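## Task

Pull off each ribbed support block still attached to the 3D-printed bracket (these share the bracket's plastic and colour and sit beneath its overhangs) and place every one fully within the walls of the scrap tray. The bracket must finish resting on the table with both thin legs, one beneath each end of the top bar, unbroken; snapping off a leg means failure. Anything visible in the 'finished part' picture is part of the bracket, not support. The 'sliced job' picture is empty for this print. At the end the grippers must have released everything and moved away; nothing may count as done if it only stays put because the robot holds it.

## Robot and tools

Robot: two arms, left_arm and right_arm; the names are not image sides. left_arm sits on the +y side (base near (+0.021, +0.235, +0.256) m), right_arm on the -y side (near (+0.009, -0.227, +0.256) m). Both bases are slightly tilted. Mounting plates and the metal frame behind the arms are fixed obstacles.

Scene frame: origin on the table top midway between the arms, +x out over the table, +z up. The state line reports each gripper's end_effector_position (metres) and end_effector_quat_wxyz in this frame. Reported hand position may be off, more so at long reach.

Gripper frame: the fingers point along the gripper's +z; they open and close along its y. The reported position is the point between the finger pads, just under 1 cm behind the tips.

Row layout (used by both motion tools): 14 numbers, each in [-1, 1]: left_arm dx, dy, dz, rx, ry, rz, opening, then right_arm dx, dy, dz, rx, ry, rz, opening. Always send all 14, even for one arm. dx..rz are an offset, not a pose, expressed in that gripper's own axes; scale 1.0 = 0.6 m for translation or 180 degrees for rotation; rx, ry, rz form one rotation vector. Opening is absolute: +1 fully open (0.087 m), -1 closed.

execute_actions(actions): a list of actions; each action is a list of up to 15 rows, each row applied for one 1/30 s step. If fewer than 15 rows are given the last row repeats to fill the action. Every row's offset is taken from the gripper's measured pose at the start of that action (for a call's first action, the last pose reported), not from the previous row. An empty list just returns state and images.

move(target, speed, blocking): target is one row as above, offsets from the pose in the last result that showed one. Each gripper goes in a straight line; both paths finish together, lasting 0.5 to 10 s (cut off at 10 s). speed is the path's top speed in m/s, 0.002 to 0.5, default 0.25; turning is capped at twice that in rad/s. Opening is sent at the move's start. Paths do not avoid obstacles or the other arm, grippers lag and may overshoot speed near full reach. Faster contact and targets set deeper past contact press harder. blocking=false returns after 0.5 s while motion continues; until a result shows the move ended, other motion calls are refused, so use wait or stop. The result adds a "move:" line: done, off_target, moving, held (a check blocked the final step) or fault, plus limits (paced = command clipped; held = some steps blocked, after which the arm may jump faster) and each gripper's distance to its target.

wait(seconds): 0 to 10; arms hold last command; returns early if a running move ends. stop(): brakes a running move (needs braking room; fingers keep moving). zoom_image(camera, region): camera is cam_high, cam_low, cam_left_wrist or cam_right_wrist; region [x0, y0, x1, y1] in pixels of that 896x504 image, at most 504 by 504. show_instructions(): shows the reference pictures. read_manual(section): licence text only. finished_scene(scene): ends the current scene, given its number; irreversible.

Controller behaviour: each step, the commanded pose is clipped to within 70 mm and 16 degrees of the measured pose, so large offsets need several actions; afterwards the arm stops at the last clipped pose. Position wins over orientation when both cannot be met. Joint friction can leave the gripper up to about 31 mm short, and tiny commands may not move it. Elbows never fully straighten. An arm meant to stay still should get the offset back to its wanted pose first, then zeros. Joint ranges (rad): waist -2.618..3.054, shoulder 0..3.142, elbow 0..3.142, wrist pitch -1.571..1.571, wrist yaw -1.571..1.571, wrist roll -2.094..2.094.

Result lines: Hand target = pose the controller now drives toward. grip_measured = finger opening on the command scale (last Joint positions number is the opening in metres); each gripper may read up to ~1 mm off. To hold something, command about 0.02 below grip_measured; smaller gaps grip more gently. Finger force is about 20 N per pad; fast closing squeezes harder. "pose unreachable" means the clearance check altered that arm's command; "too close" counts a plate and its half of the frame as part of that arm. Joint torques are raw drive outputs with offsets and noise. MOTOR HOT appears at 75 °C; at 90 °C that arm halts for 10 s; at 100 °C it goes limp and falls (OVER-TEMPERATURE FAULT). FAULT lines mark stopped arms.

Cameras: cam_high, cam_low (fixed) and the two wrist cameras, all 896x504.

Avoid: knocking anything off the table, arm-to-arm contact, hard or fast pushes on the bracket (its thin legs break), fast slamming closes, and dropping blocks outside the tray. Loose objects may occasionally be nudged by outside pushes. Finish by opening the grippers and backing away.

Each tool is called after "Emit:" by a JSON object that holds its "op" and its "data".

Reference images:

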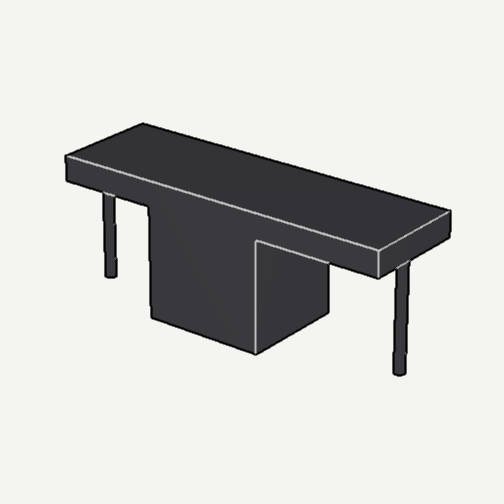

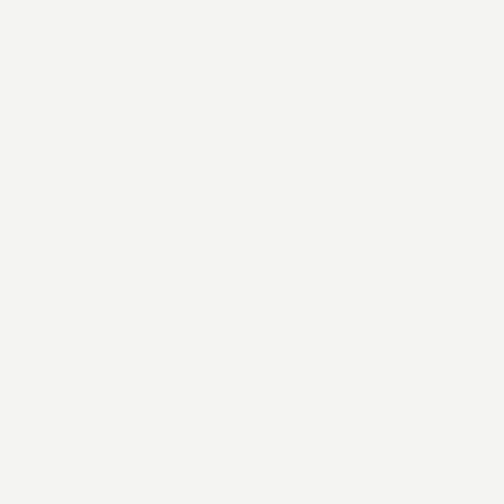

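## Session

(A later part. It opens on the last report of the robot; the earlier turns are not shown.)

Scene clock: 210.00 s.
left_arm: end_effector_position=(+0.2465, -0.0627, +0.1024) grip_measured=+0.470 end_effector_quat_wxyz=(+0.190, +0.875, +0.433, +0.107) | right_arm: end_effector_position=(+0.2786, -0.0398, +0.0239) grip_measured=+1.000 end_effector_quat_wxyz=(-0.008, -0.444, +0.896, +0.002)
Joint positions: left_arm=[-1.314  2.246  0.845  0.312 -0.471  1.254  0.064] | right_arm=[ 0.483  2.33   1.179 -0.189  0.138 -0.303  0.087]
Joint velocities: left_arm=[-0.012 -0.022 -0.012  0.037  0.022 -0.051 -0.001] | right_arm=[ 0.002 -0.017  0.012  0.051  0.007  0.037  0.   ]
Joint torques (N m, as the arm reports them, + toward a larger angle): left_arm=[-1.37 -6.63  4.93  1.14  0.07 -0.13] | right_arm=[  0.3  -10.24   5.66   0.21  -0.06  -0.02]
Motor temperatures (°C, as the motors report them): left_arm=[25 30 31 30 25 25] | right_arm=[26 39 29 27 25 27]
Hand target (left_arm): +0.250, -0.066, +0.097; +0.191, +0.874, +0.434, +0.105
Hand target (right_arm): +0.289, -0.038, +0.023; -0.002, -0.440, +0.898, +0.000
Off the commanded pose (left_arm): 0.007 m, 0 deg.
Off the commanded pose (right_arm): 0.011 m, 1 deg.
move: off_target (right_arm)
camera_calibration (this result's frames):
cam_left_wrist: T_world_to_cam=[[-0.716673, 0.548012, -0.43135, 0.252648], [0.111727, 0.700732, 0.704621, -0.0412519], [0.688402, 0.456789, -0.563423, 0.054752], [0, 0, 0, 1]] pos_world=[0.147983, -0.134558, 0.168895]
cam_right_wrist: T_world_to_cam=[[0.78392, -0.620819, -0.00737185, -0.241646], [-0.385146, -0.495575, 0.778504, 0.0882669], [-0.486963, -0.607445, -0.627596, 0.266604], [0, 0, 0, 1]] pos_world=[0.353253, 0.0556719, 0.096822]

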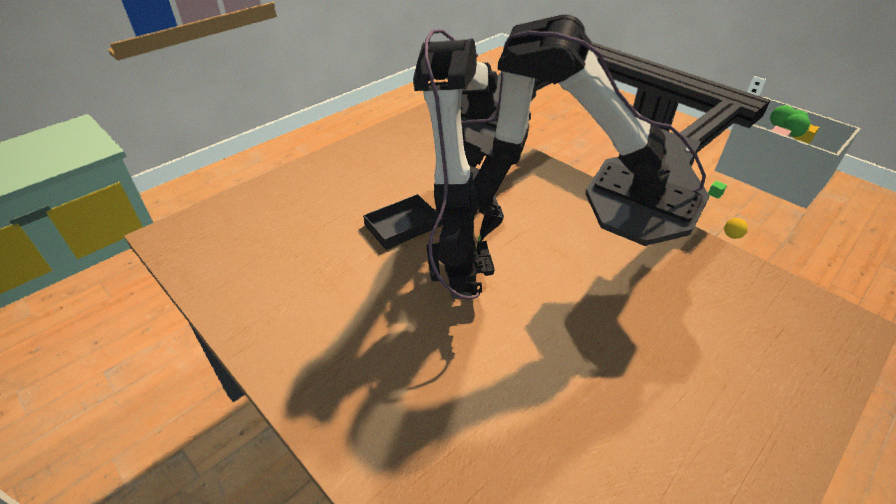

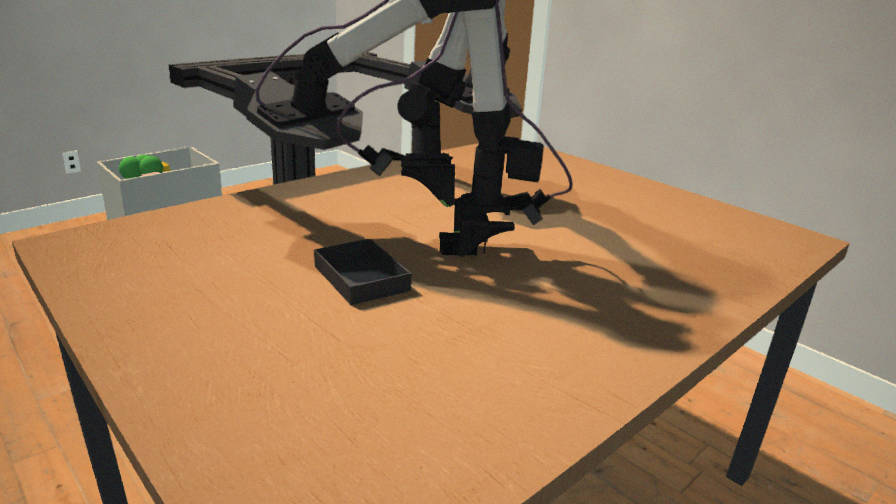

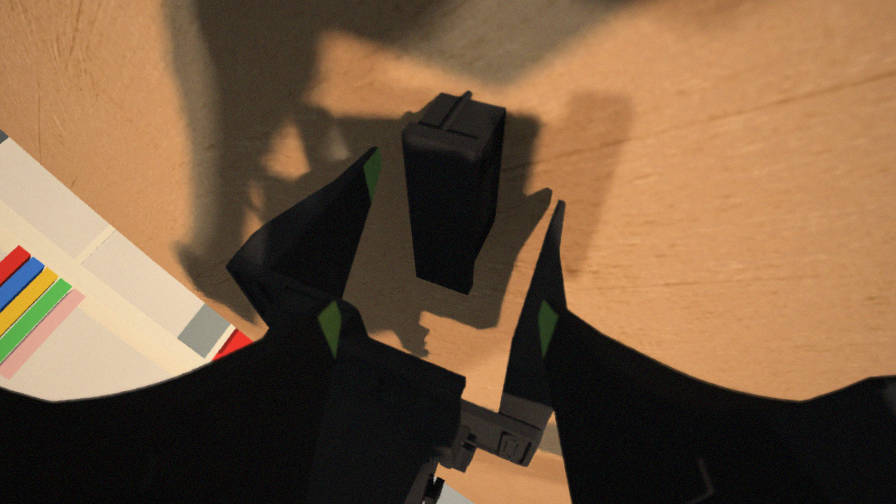

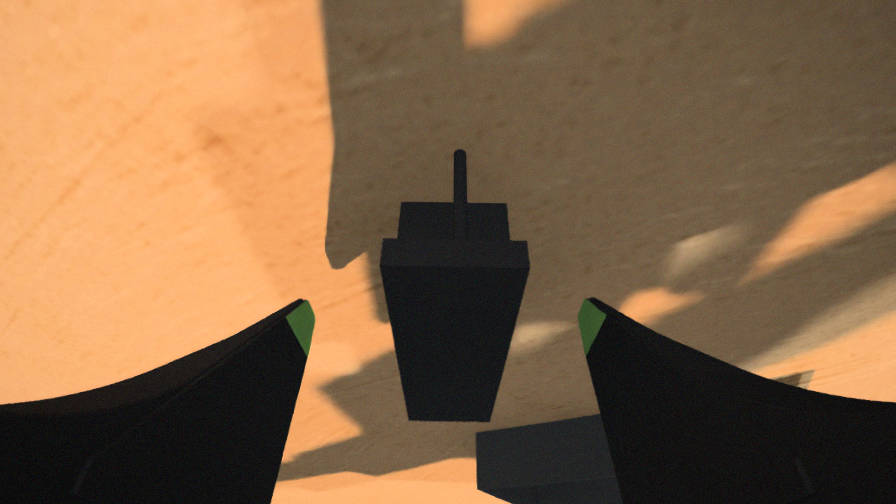

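Emit:
{"op": "move", "data": {"target": [0.014, 0.005, 0.078, 0, 0, 0, 0.47, 0, 0, 0, 0, 0, 0, -0.18], "speed": 0.08}}

Emit:
{"op": "execute_actions", "data": {"actions": [[[0,0,0,0,0,0,0.47,0,0,0,0,0,0,-0.19],[0,0,0,0,0,0,0.47,0,0,0,0,0,0,-0.20],[0,0,0,0,0,0,0.47,0,0,0,0,0,0,-0.21],[0,0,0,0,0,0,0.47,0,0,0,0,0,0,-0.22],[0,0,0,0,0,0,0.47,0,0,0,0,0,0,-0.23],[0,0,0,0,0,0,0.47,0,0,0,0,0,0,-0.24],[0,0,0,0,0,0,0.47,0,0,0,0,0,0,-0.25],[0,0,0,0,0,0,0.47,0,0,0,0,0,0,-0.26],[0,0,0,0,0,0,0.47,0,0,0,0,0,0,-0.27],[0,0,0,0,0,0,0.47,0,0,0,0,0,0,-0.28],[0,0,0,0,0,0,0.47,0,0,0,0,0,0,-0.29],[0,0,0,0,0,0,0.47,0,0,0,0,0,0,-0.30],[0,0,0,0,0,0,0.47,0,0,0,0,0,0,-0.31],[0,0,0,0,0,0,0.47,0,0,0,0,0,0,-0.32],[0,0,0,0,0,0,0.47,0,0,0,0,0,0,-0.33]],[[0,0,0,0,0,0,0.47,0,0,0,0,0,0,-0.34],[0,0,0,0,0,0,0.47,0,0,0,0,0,0,-0.345],[0,0,0,0,0,0,0.47,0,0,0,0,0,0,-0.35]]]}}

Scene clock: 236.07 s.
left_arm: end_effector_position=(+0.2658, -0.0662, +0.0676) grip_measured=+0.470 end_effector_quat_wxyz=(+0.188, +0.876, +0.430, +0.108) | right_arm: end_effector_position=(+0.2789, -0.0396, +0.0238) grip_measured=-0.180 end_effector_quat_wxyz=(-0.007, -0.444, +0.896, +0.003)
Joint positions: left_arm=[-1.241  2.382  0.921  0.401 -0.439  1.332  0.064] | right_arm=[ 0.483  2.33   1.179 -0.187  0.138 -0.303  0.036]
Joint velocities: left_arm=[ 0.002  0.017 -0.007  0.022 -0.081 -0.066 -0.001] | right_arm=[-0.012 -0.007  0.002 -0.007  0.007 -0.022 -0.001]
Joint torques (N m, as the arm reports them, + toward a larger angle): left_arm=[-1.37 -7.26  4.5   1.17  0.14 -0.1 ] | right_arm=[  1.19 -10.89   2.9    0.28  -0.12   0.03]
Motor temperatures (°C, as the motors report them): left_arm=[25 32 31 30 25 25] | right_arm=[25 41 29 27 25 27]
Hand target (left_arm): +0.270, -0.068, +0.061; +0.190, +0.875, +0.432, +0.107
Hand target (right_arm): +0.279, -0.040, +0.024; -0.008, -0.444, +0.896, +0.002
Off the commanded pose (left_arm): 0.008 m, 0 deg.
Off the commanded pose (right_arm): 0.000 m, 0 deg.
move: done
camera_calibration (this result's frames):
cam_left_wrist: T_world_to_cam=[[-0.712792, 0.553941, -0.430205, 0.252692], [0.113347, 0.696289, 0.708755, -0.0175041], [0.692156, 0.456433, -0.559097, 0.0221401], [0, 0, 0, 1]] pos_world=[0.166776, -0.137894, 0.133494]
cam_right_wrist: T_world_to_cam=[[0.783759, -0.621027, -0.00684029, -0.241743], [-0.386481, -0.496316, 0.777369, 0.0889841], [-0.486162, -0.606626, -0.629008, 0.266748], [0, 0, 0, 1]] pos_world=[0.353542, 0.0558519, 0.0969596]

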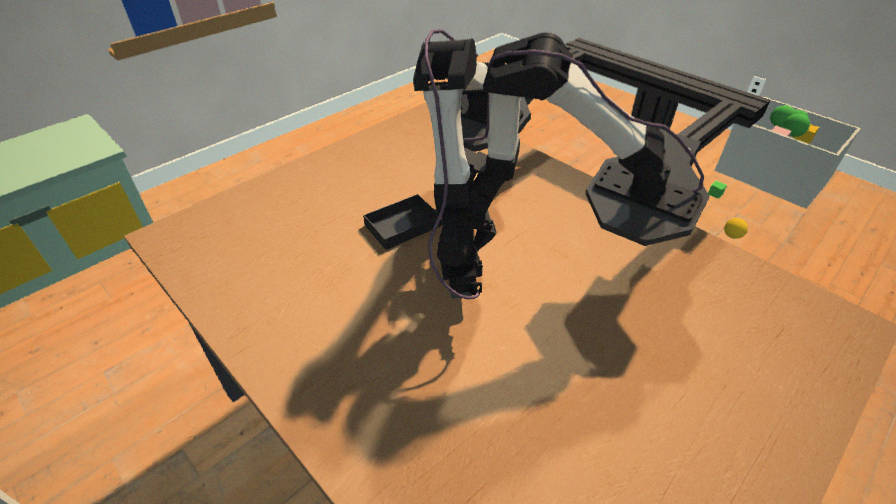

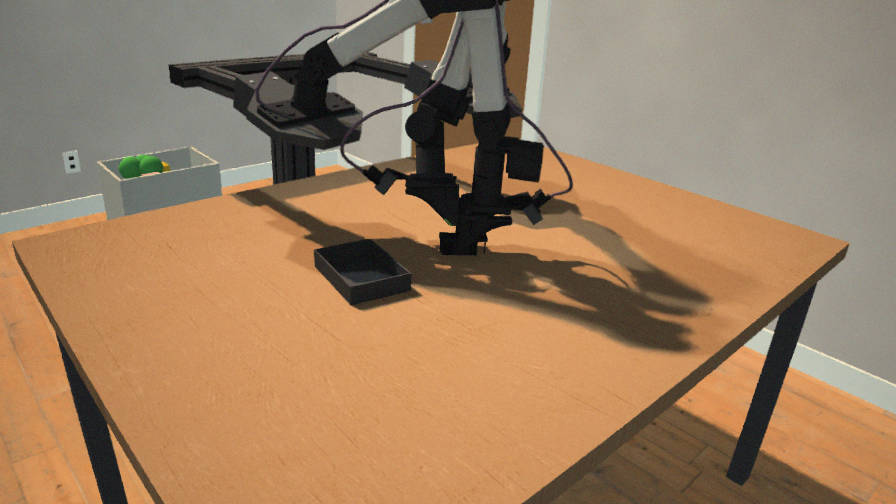

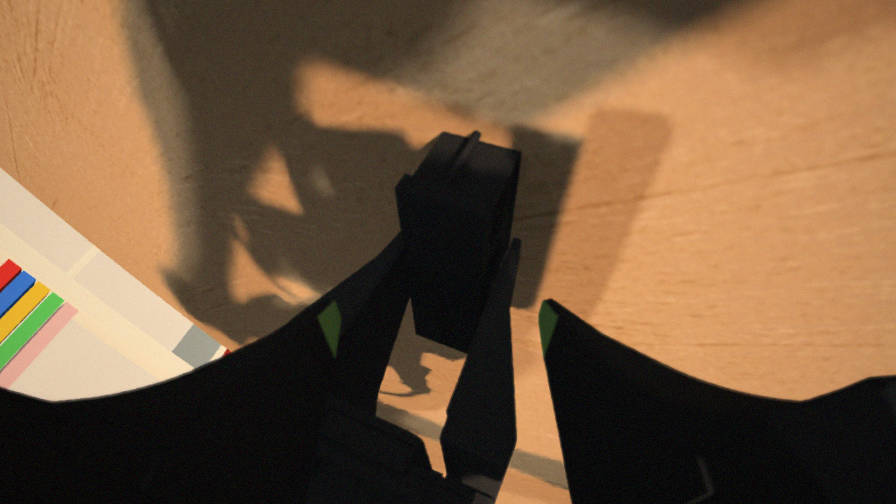

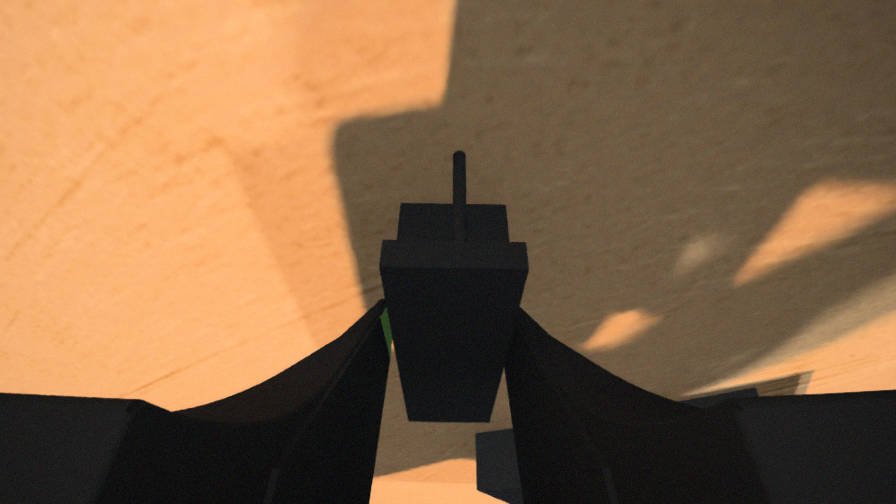

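Scene clock: 237.07 s.
left_arm: end_effector_position=(+0.2658, -0.0662, +0.0676) grip_measured=+0.470 end_effector_quat_wxyz=(+0.188, +0.876, +0.430, +0.108) | right_arm: end_effector_position=(+0.2789, -0.0396, +0.0238) grip_measured=-0.321 end_effector_quat_wxyz=(-0.007, -0.444, +0.896, +0.003)
Joint positions: left_arm=[-1.241  2.382  0.921  0.401 -0.439  1.332  0.064] | right_arm=[ 0.483  2.33   1.179 -0.187  0.138 -0.303  0.03 ]
Joint velocities: left_arm=[-0.017  0.002 -0.002  0.007  0.007  0.051 -0.   ] | right_arm=[-0.012 -0.007  0.002 -0.081 -0.022 -0.095 -0.   ]
Joint torques (N m, as the arm reports them, + toward a larger angle): left_arm=[-2.82 -9.16  2.69  1.07  0.03 -0.19] | right_arm=[  1.3  -10.92   2.81   0.32  -0.13   0.03]
Motor temperatures (°C, as the motors report them): left_arm=[25 32 31 30 25 25] | right_arm=[25 41 29 27 25 27]
Hand target (left_arm): +0.266, -0.066, +0.068; +0.188, +0.876, +0.430, +0.108
Hand target (right_arm): +0.279, -0.040, +0.024; -0.007, -0.444, +0.896, +0.003
Off the commanded pose (left_arm): 0.000 m, 0 deg.
Off the commanded pose (right_arm): 0.000 m, 0 deg.
camera_calibration (this result's frames):
cam_left_wrist: T_world_to_cam=[[-0.712792, 0.553941, -0.430205, 0.252692], [0.113347, 0.696289, 0.708755, -0.0175041], [0.692156, 0.456433, -0.559097, 0.0221401], [0, 0, 0, 1]] pos_world=[0.166776, -0.137894, 0.133494]
cam_right_wrist: T_world_to_cam=[[0.783759, -0.621027, -0.00684029, -0.241743], [-0.386481, -0.496316, 0.777369, 0.0889841], [-0.486162, -0.606626, -0.629008, 0.266748], [0, 0, 0, 1]] pos_world=[0.353542, 0.0558519, 0.0969596]

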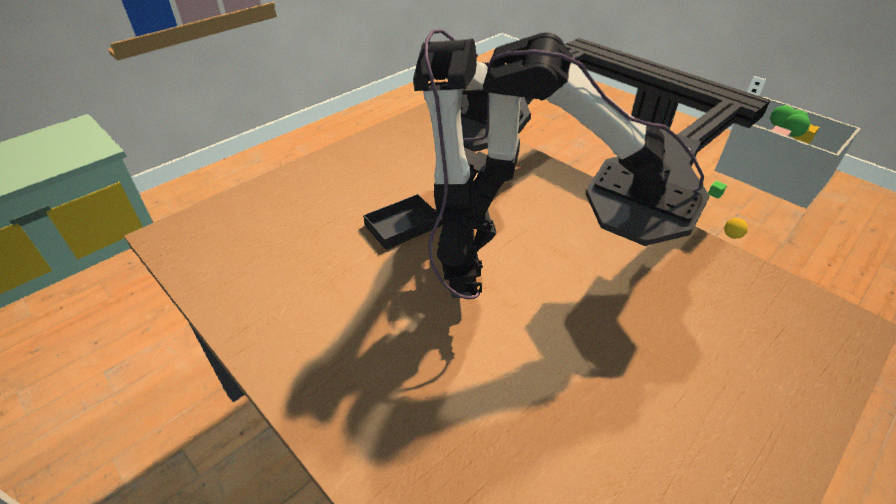

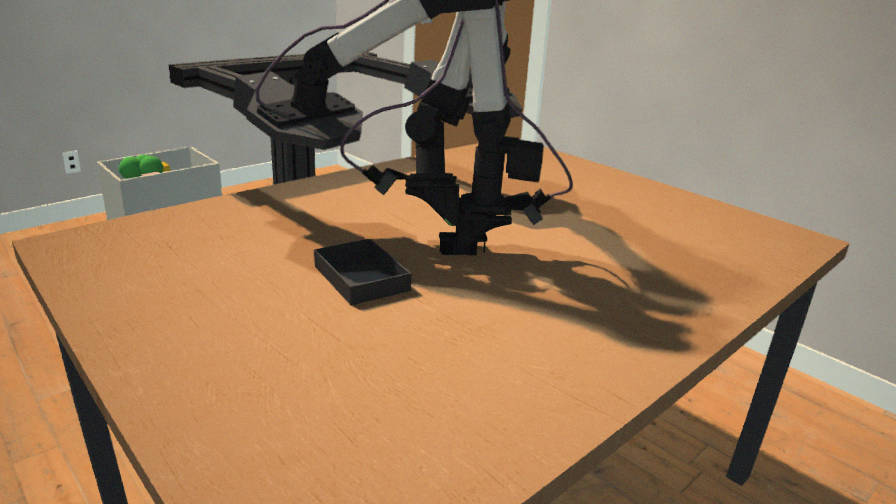

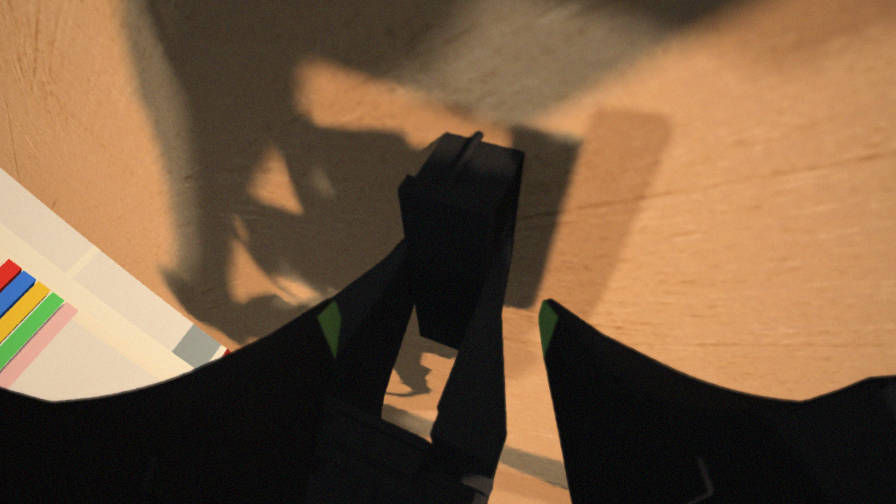

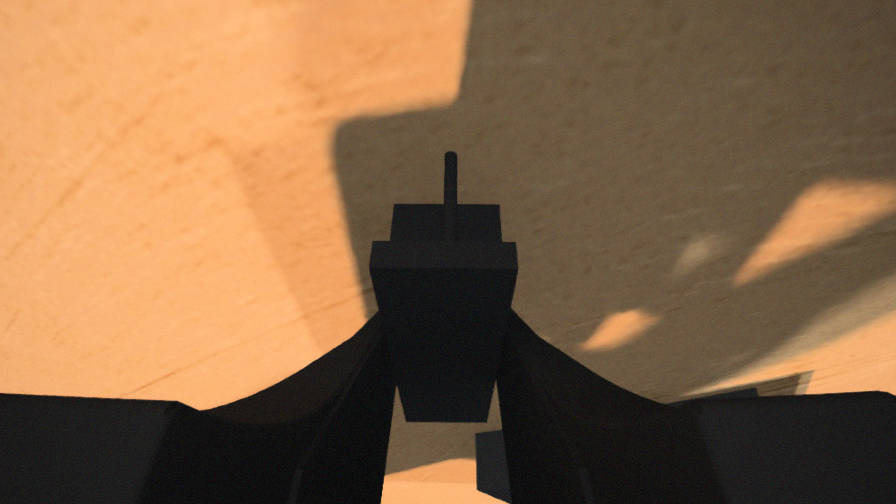

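Emit:
{"op": "zoom_image", "data": {"camera": "cam_left_wrist", "region": [320, 110, 600, 370]}}

Region (320, 110, 600, 370) of cam_left_wrist's 896x504 image, scaled by 1.800, with more detail than that image has; it fills the top 468 rows of this view, and the rest is white.

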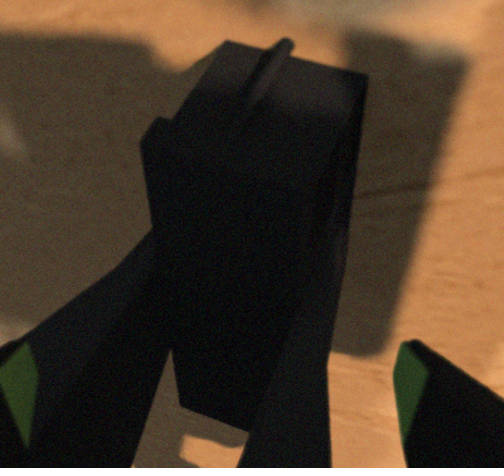

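Emit:
{"op": "move", "data": {"target": [-0.0025, 0.003, 0.070, 0, 0, 0, 0.47, 0, 0, 0, 0, 0, 0, -0.35], "speed": 0.05}}

Scene clock: 251.80 s.
left_arm: end_effector_position=(+0.2769, -0.0760, +0.0371) grip_measured=+0.470 end_effector_quat_wxyz=(+0.186, +0.878, +0.428, +0.110) | right_arm: end_effector_position=(+0.2789, -0.0396, +0.0238) grip_measured=-0.321 end_effector_quat_wxyz=(-0.007, -0.444, +0.896, +0.003)
Joint positions: left_arm=[-1.206  2.508  1.025  0.435 -0.425  1.37   0.064] | right_arm=[ 0.483  2.33   1.179 -0.187  0.138 -0.303  0.03 ]
Joint velocities: left_arm=[-0.007  0.012 -0.002  0.037  0.007  0.022 -0.   ] | right_arm=[-0.002  0.002 -0.007 -0.051  0.051 -0.037  0.   ]
Joint torques (N m, as the arm reports them, + toward a larger angle): left_arm=[-1.57 -7.71  4.26  1.17  0.14 -0.12] | right_arm=[  1.31 -10.8    2.94   0.32  -0.11   0.02]
Motor temperatures (°C, as the motors report them): left_arm=[25 35 30 30 25 25] | right_arm=[26 42 28 27 25 27]
Hand target (left_arm): +0.281, -0.078, +0.030; +0.188, +0.876, +0.430, +0.109
Hand target (right_arm): +0.279, -0.040, +0.024; -0.007, -0.444, +0.896, +0.003
Off the commanded pose (left_arm): 0.008 m, 0 deg.
Off the commanded pose (right_arm): 0.000 m, 0 deg.
move: done
camera_calibration (this result's frames):
cam_left_wrist: T_world_to_cam=[[-0.710224, 0.558763, -0.428212, 0.252482], [0.114632, 0.691952, 0.712785, 0.00888773], [0.69458, 0.45715, -0.555493, 0.00120152], [0, 0, 0, 1]] pos_world=[0.177466, -0.147777, 0.102448]
cam_right_wrist: T_world_to_cam=[[0.783759, -0.621027, -0.00684029, -0.241743], [-0.386481, -0.496316, 0.777369, 0.0889841], [-0.486162, -0.606626, -0.629008, 0.266748], [0, 0, 0, 1]] pos_world=[0.353542, 0.0558519, 0.0969596]

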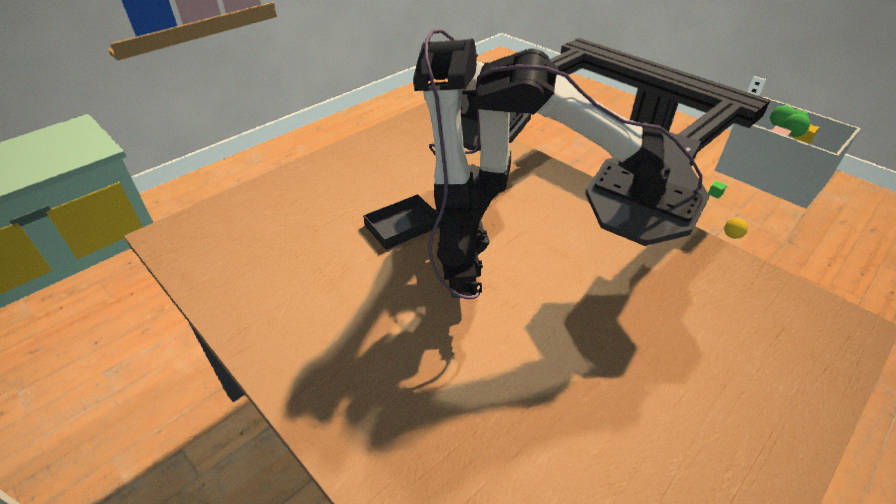

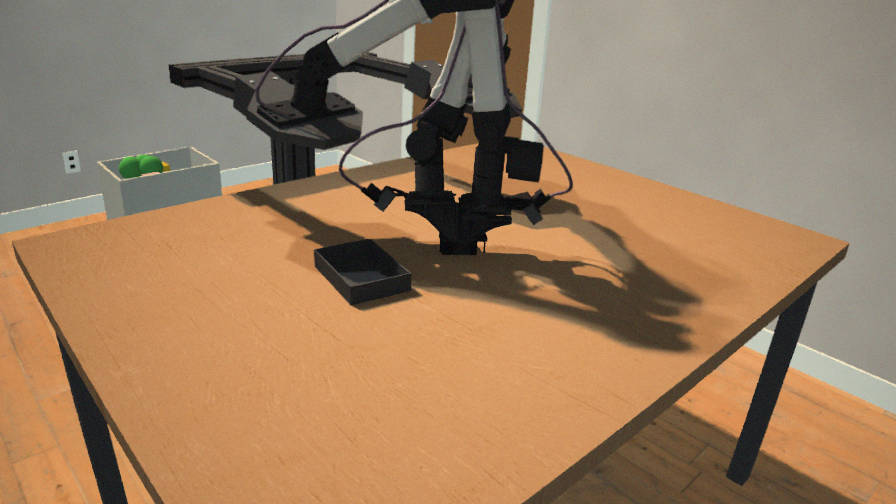

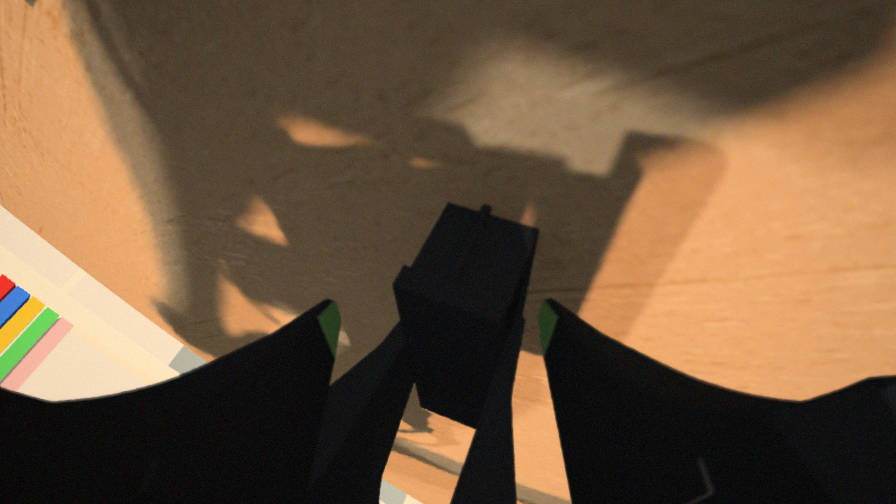

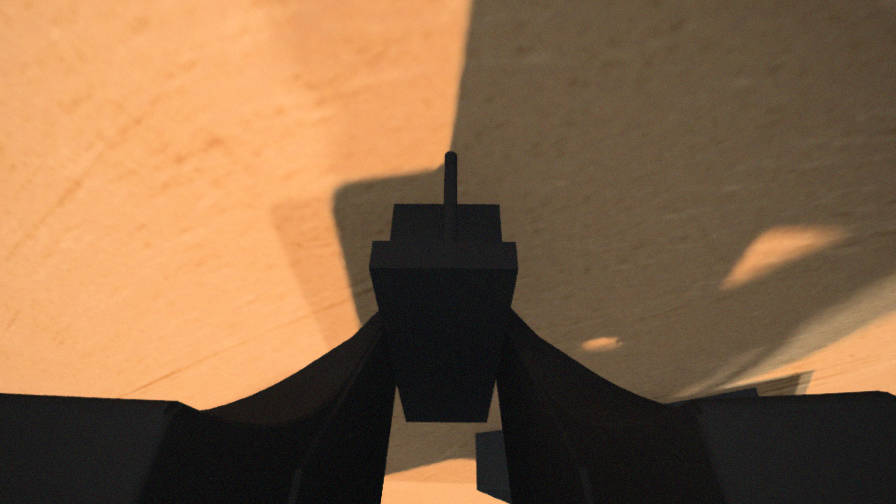

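Emit:
{"op": "zoom_image", "data": {"camera": "cam_left_wrist", "region": [320, 180, 600, 440]}}

Emit:
{"op": "zoom_image", "data": {"camera": "cam_low", "region": [400, 180, 520, 270]}}

Region (320, 180, 600, 440) of cam_left_wrist's 896x504 image, scaled by 1.800, with more detail than that image has; it fills the top 468 rows of this view, and the rest is white.

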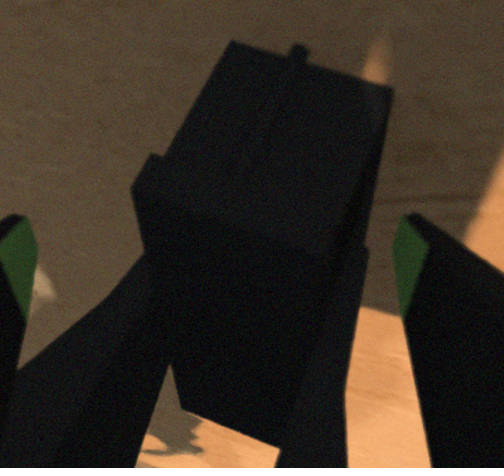

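Region (400, 180, 520, 270) of cam_low's 896x504 image, scaled by 4.200, with more detail than that image has; it fills the top 378 rows of this view, and the rest is white.

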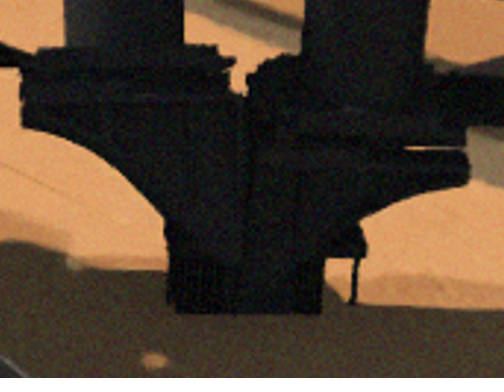

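Emit:
{"op": "move", "data": {"target": [-0.02, 0, 0.004, 0, 0, 0, 0.47, 0, 0, 0, 0, 0, 0, -0.35], "speed": 0.03}}

Scene clock: 274.70 s.
left_arm: end_effector_position=(+0.2743, -0.0859, +0.0407) grip_measured=+0.470 end_effector_quat_wxyz=(+0.196, +0.874, +0.430, +0.107) | right_arm: end_effector_position=(+0.2789, -0.0396, +0.0238) grip_measured=-0.321 end_effector_quat_wxyz=(-0.007, -0.444, +0.896, +0.003)
Joint positions: left_arm=[-1.225  2.508  1.038  0.434 -0.427  1.35   0.064] | right_arm=[ 0.483  2.33   1.179 -0.187  0.138 -0.303  0.03 ]
Joint velocities: left_arm=[-0.012  0.002  0.012 -0.022 -0.037 -0.081  0.001] | right_arm=[0.002 0.002 0.022 0.037 0.051 0.022 0.001]
Joint torques (N m, as the arm reports them, + toward a larger angle): left_arm=[-3.72 -7.94  4.38  0.9  -0.1  -0.22] | right_arm=[  1.27 -10.94   2.86   0.3   -0.1    0.04]
Motor temperatures (°C, as the motors report them): left_arm=[25 36 30 31 25 25] | right_arm=[26 44 28 27 25 27]
Hand target (left_arm): +0.270, -0.086, +0.035; +0.187, +0.878, +0.428, +0.110
Hand target (right_arm): +0.279, -0.040, +0.024; -0.007, -0.444, +0.896, +0.003
Off the commanded pose (left_arm): 0.007 m, 1 deg.
Off the commanded pose (right_arm): 0.000 m, 0 deg.
move: done
camera_calibration (this result's frames):
cam_left_wrist: T_world_to_cam=[[-0.710529, 0.546627, -0.443111, 0.257355], [0.109154, 0.707714, 0.698016, 0.0169114], [0.69515, 0.447593, -0.562518, 0.0087945], [0, 0, 0, 1]] pos_world=[0.174899, -0.156582, 0.107179]
cam_right_wrist: T_world_to_cam=[[0.783759, -0.621027, -0.00684029, -0.241743], [-0.386481, -0.496316, 0.777369, 0.0889841], [-0.486162, -0.606626, -0.629008, 0.266748], [0, 0, 0, 1]] pos_world=[0.353542, 0.0558519, 0.0969596]

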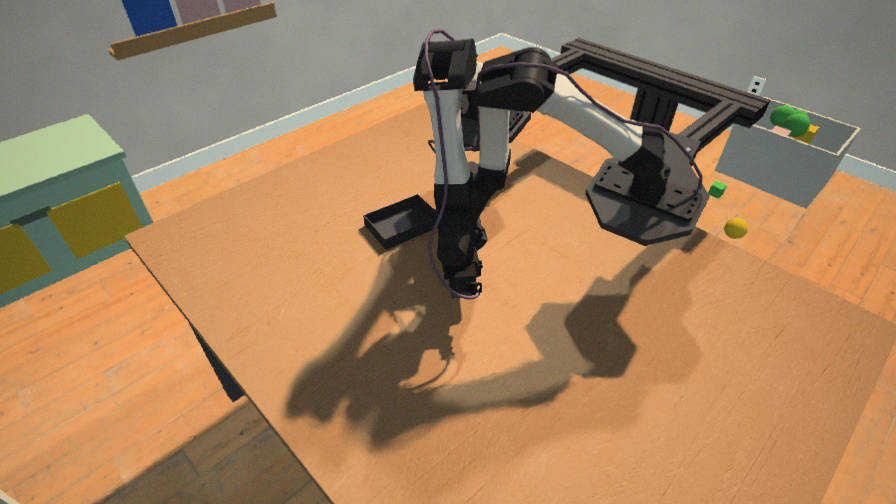

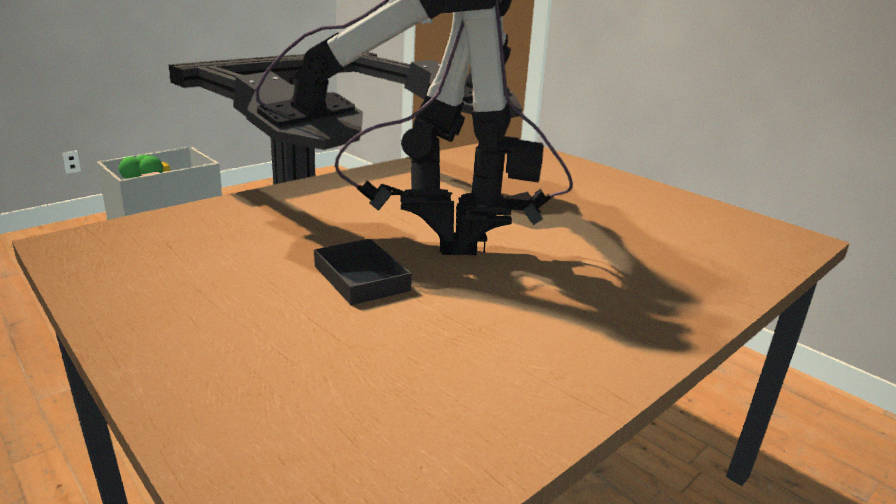

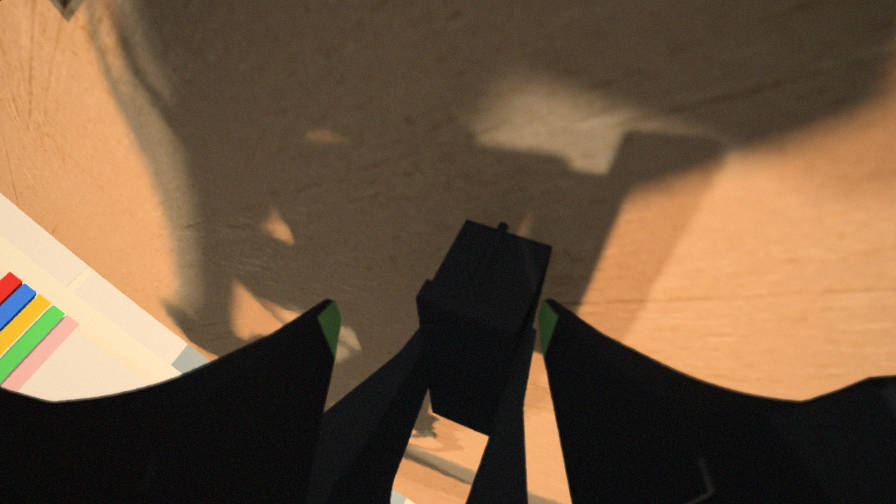

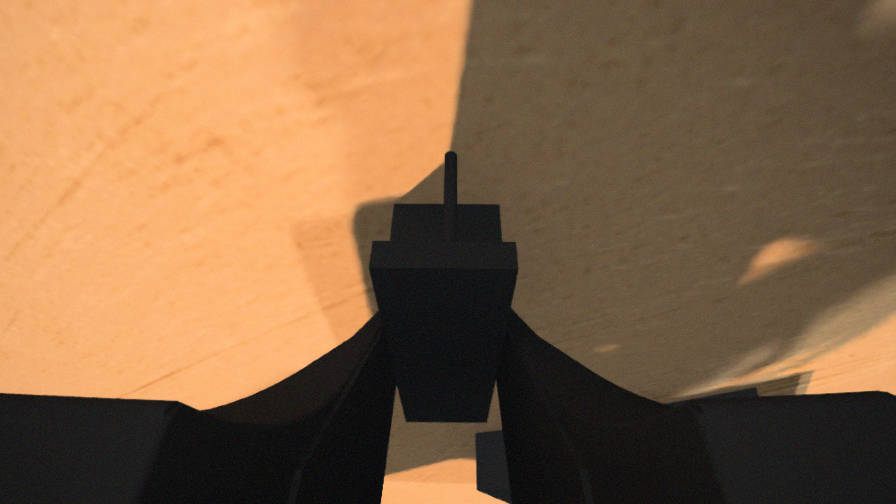

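Emit:
{"op": "move", "data": {"target": [0.012, -0.003, 0.010, 0, 0, 0, 0.47, 0, 0, 0, 0, 0, 0, -0.35], "speed": 0.02}}

Scene clock: 280.33 s.
left_arm: end_effector_position=(+0.2785, -0.0853, +0.0404) grip_measured=+0.470 end_effector_quat_wxyz=(+0.199, +0.874, +0.430, +0.108) | right_arm: end_effector_position=(+0.2790, -0.0395, +0.0238) grip_measured=-0.321 end_effector_quat_wxyz=(-0.007, -0.444, +0.896, +0.003)
Joint positions: left_arm=[-1.215  2.508  1.038  0.444 -0.421  1.363  0.064] | right_arm=[ 0.483  2.33   1.179 -0.187  0.138 -0.303  0.03 ]
Joint velocities: left_arm=[-0.012  0.002 -0.002  0.022 -0.007 -0.095  0.001] | right_arm=[ 0.012  0.002  0.002  0.066 -0.022  0.022  0.001]
Joint torques (N m, as the arm reports them, + toward a larger angle): left_arm=[-1.71 -8.79  2.33  1.23  0.15 -0.12] | right_arm=[  1.26 -10.93   2.87   0.31  -0.1    0.02]
Motor temperatures (°C, as the motors report them): left_arm=[25 36 30 30 25 25] | right_arm=[26 44 28 27 25 27]
Hand target (left_arm): +0.280, -0.081, +0.035; +0.196, +0.874, +0.430, +0.108
Hand target (right_arm): +0.279, -0.040, +0.024; -0.007, -0.444, +0.896, +0.003
Off the commanded pose (left_arm): 0.007 m, 0 deg.
Off the commanded pose (right_arm): 0.000 m, 0 deg.
move: done
camera_calibration (this result's frames):
cam_left_wrist: T_world_to_cam=[[-0.708296, 0.545505, -0.448041, 0.259309], [0.107076, 0.710374, 0.695632, 0.0171174], [0.697748, 0.444739, -0.561565, 0.00443599], [0, 0, 0, 1]] pos_world=[0.17874, -0.155587, 0.106765]
cam_right_wrist: T_world_to_cam=[[0.783727, -0.621069, -0.00673403, -0.241762], [-0.386748, -0.496464, 0.777142, 0.0891276], [-0.486002, -0.606463, -0.62929, 0.266777], [0, 0, 0, 1]] pos_world=[0.3536, 0.0558878, 0.0969872]

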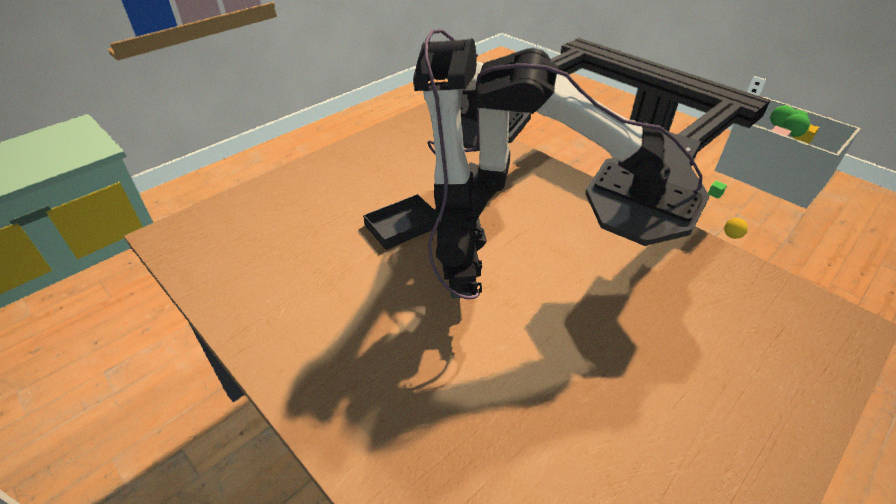

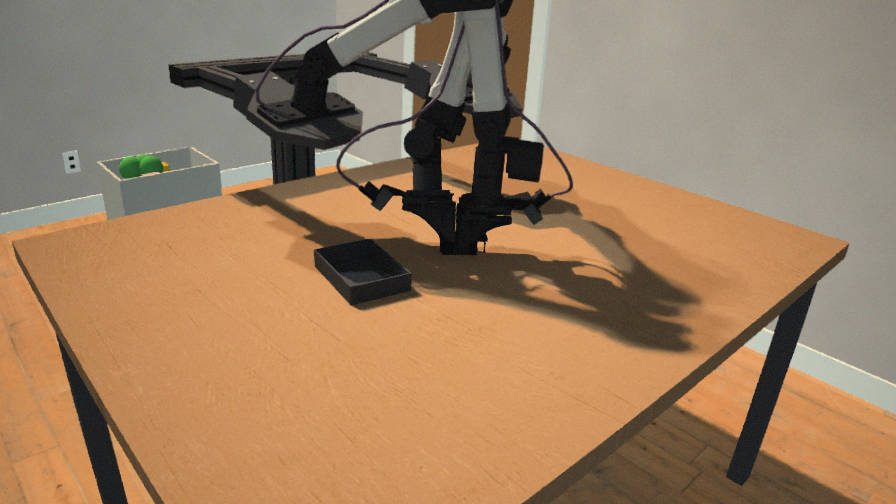

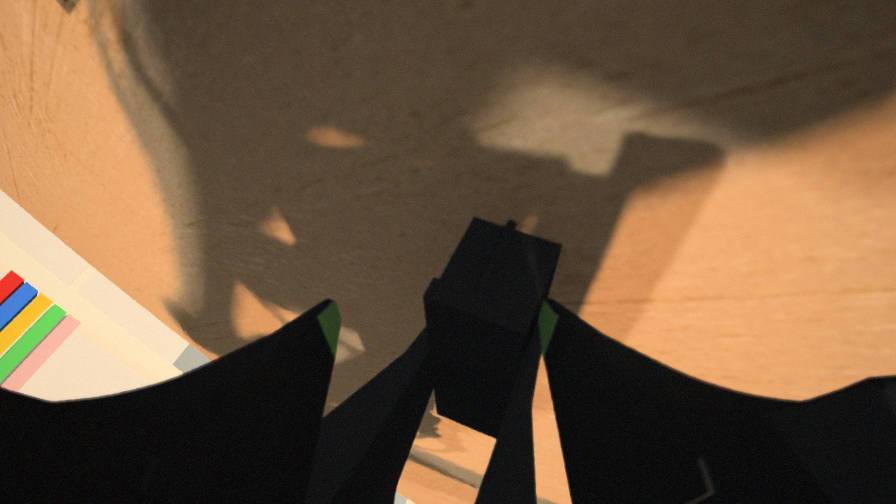

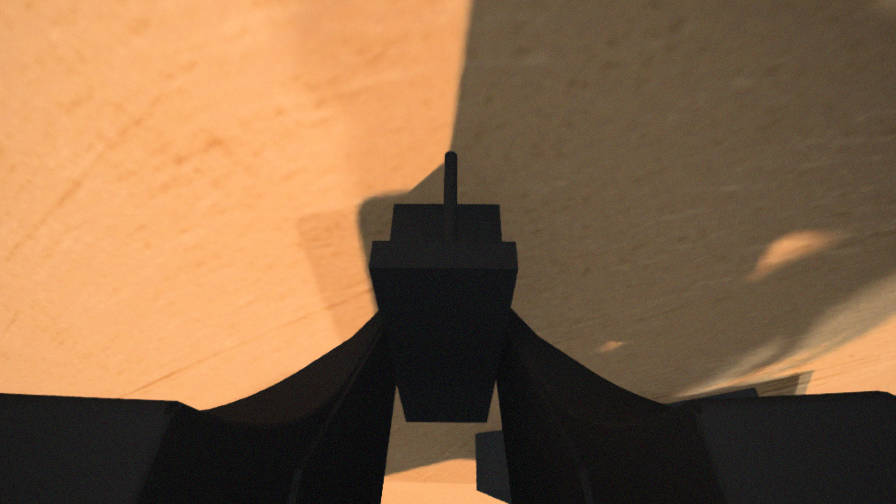

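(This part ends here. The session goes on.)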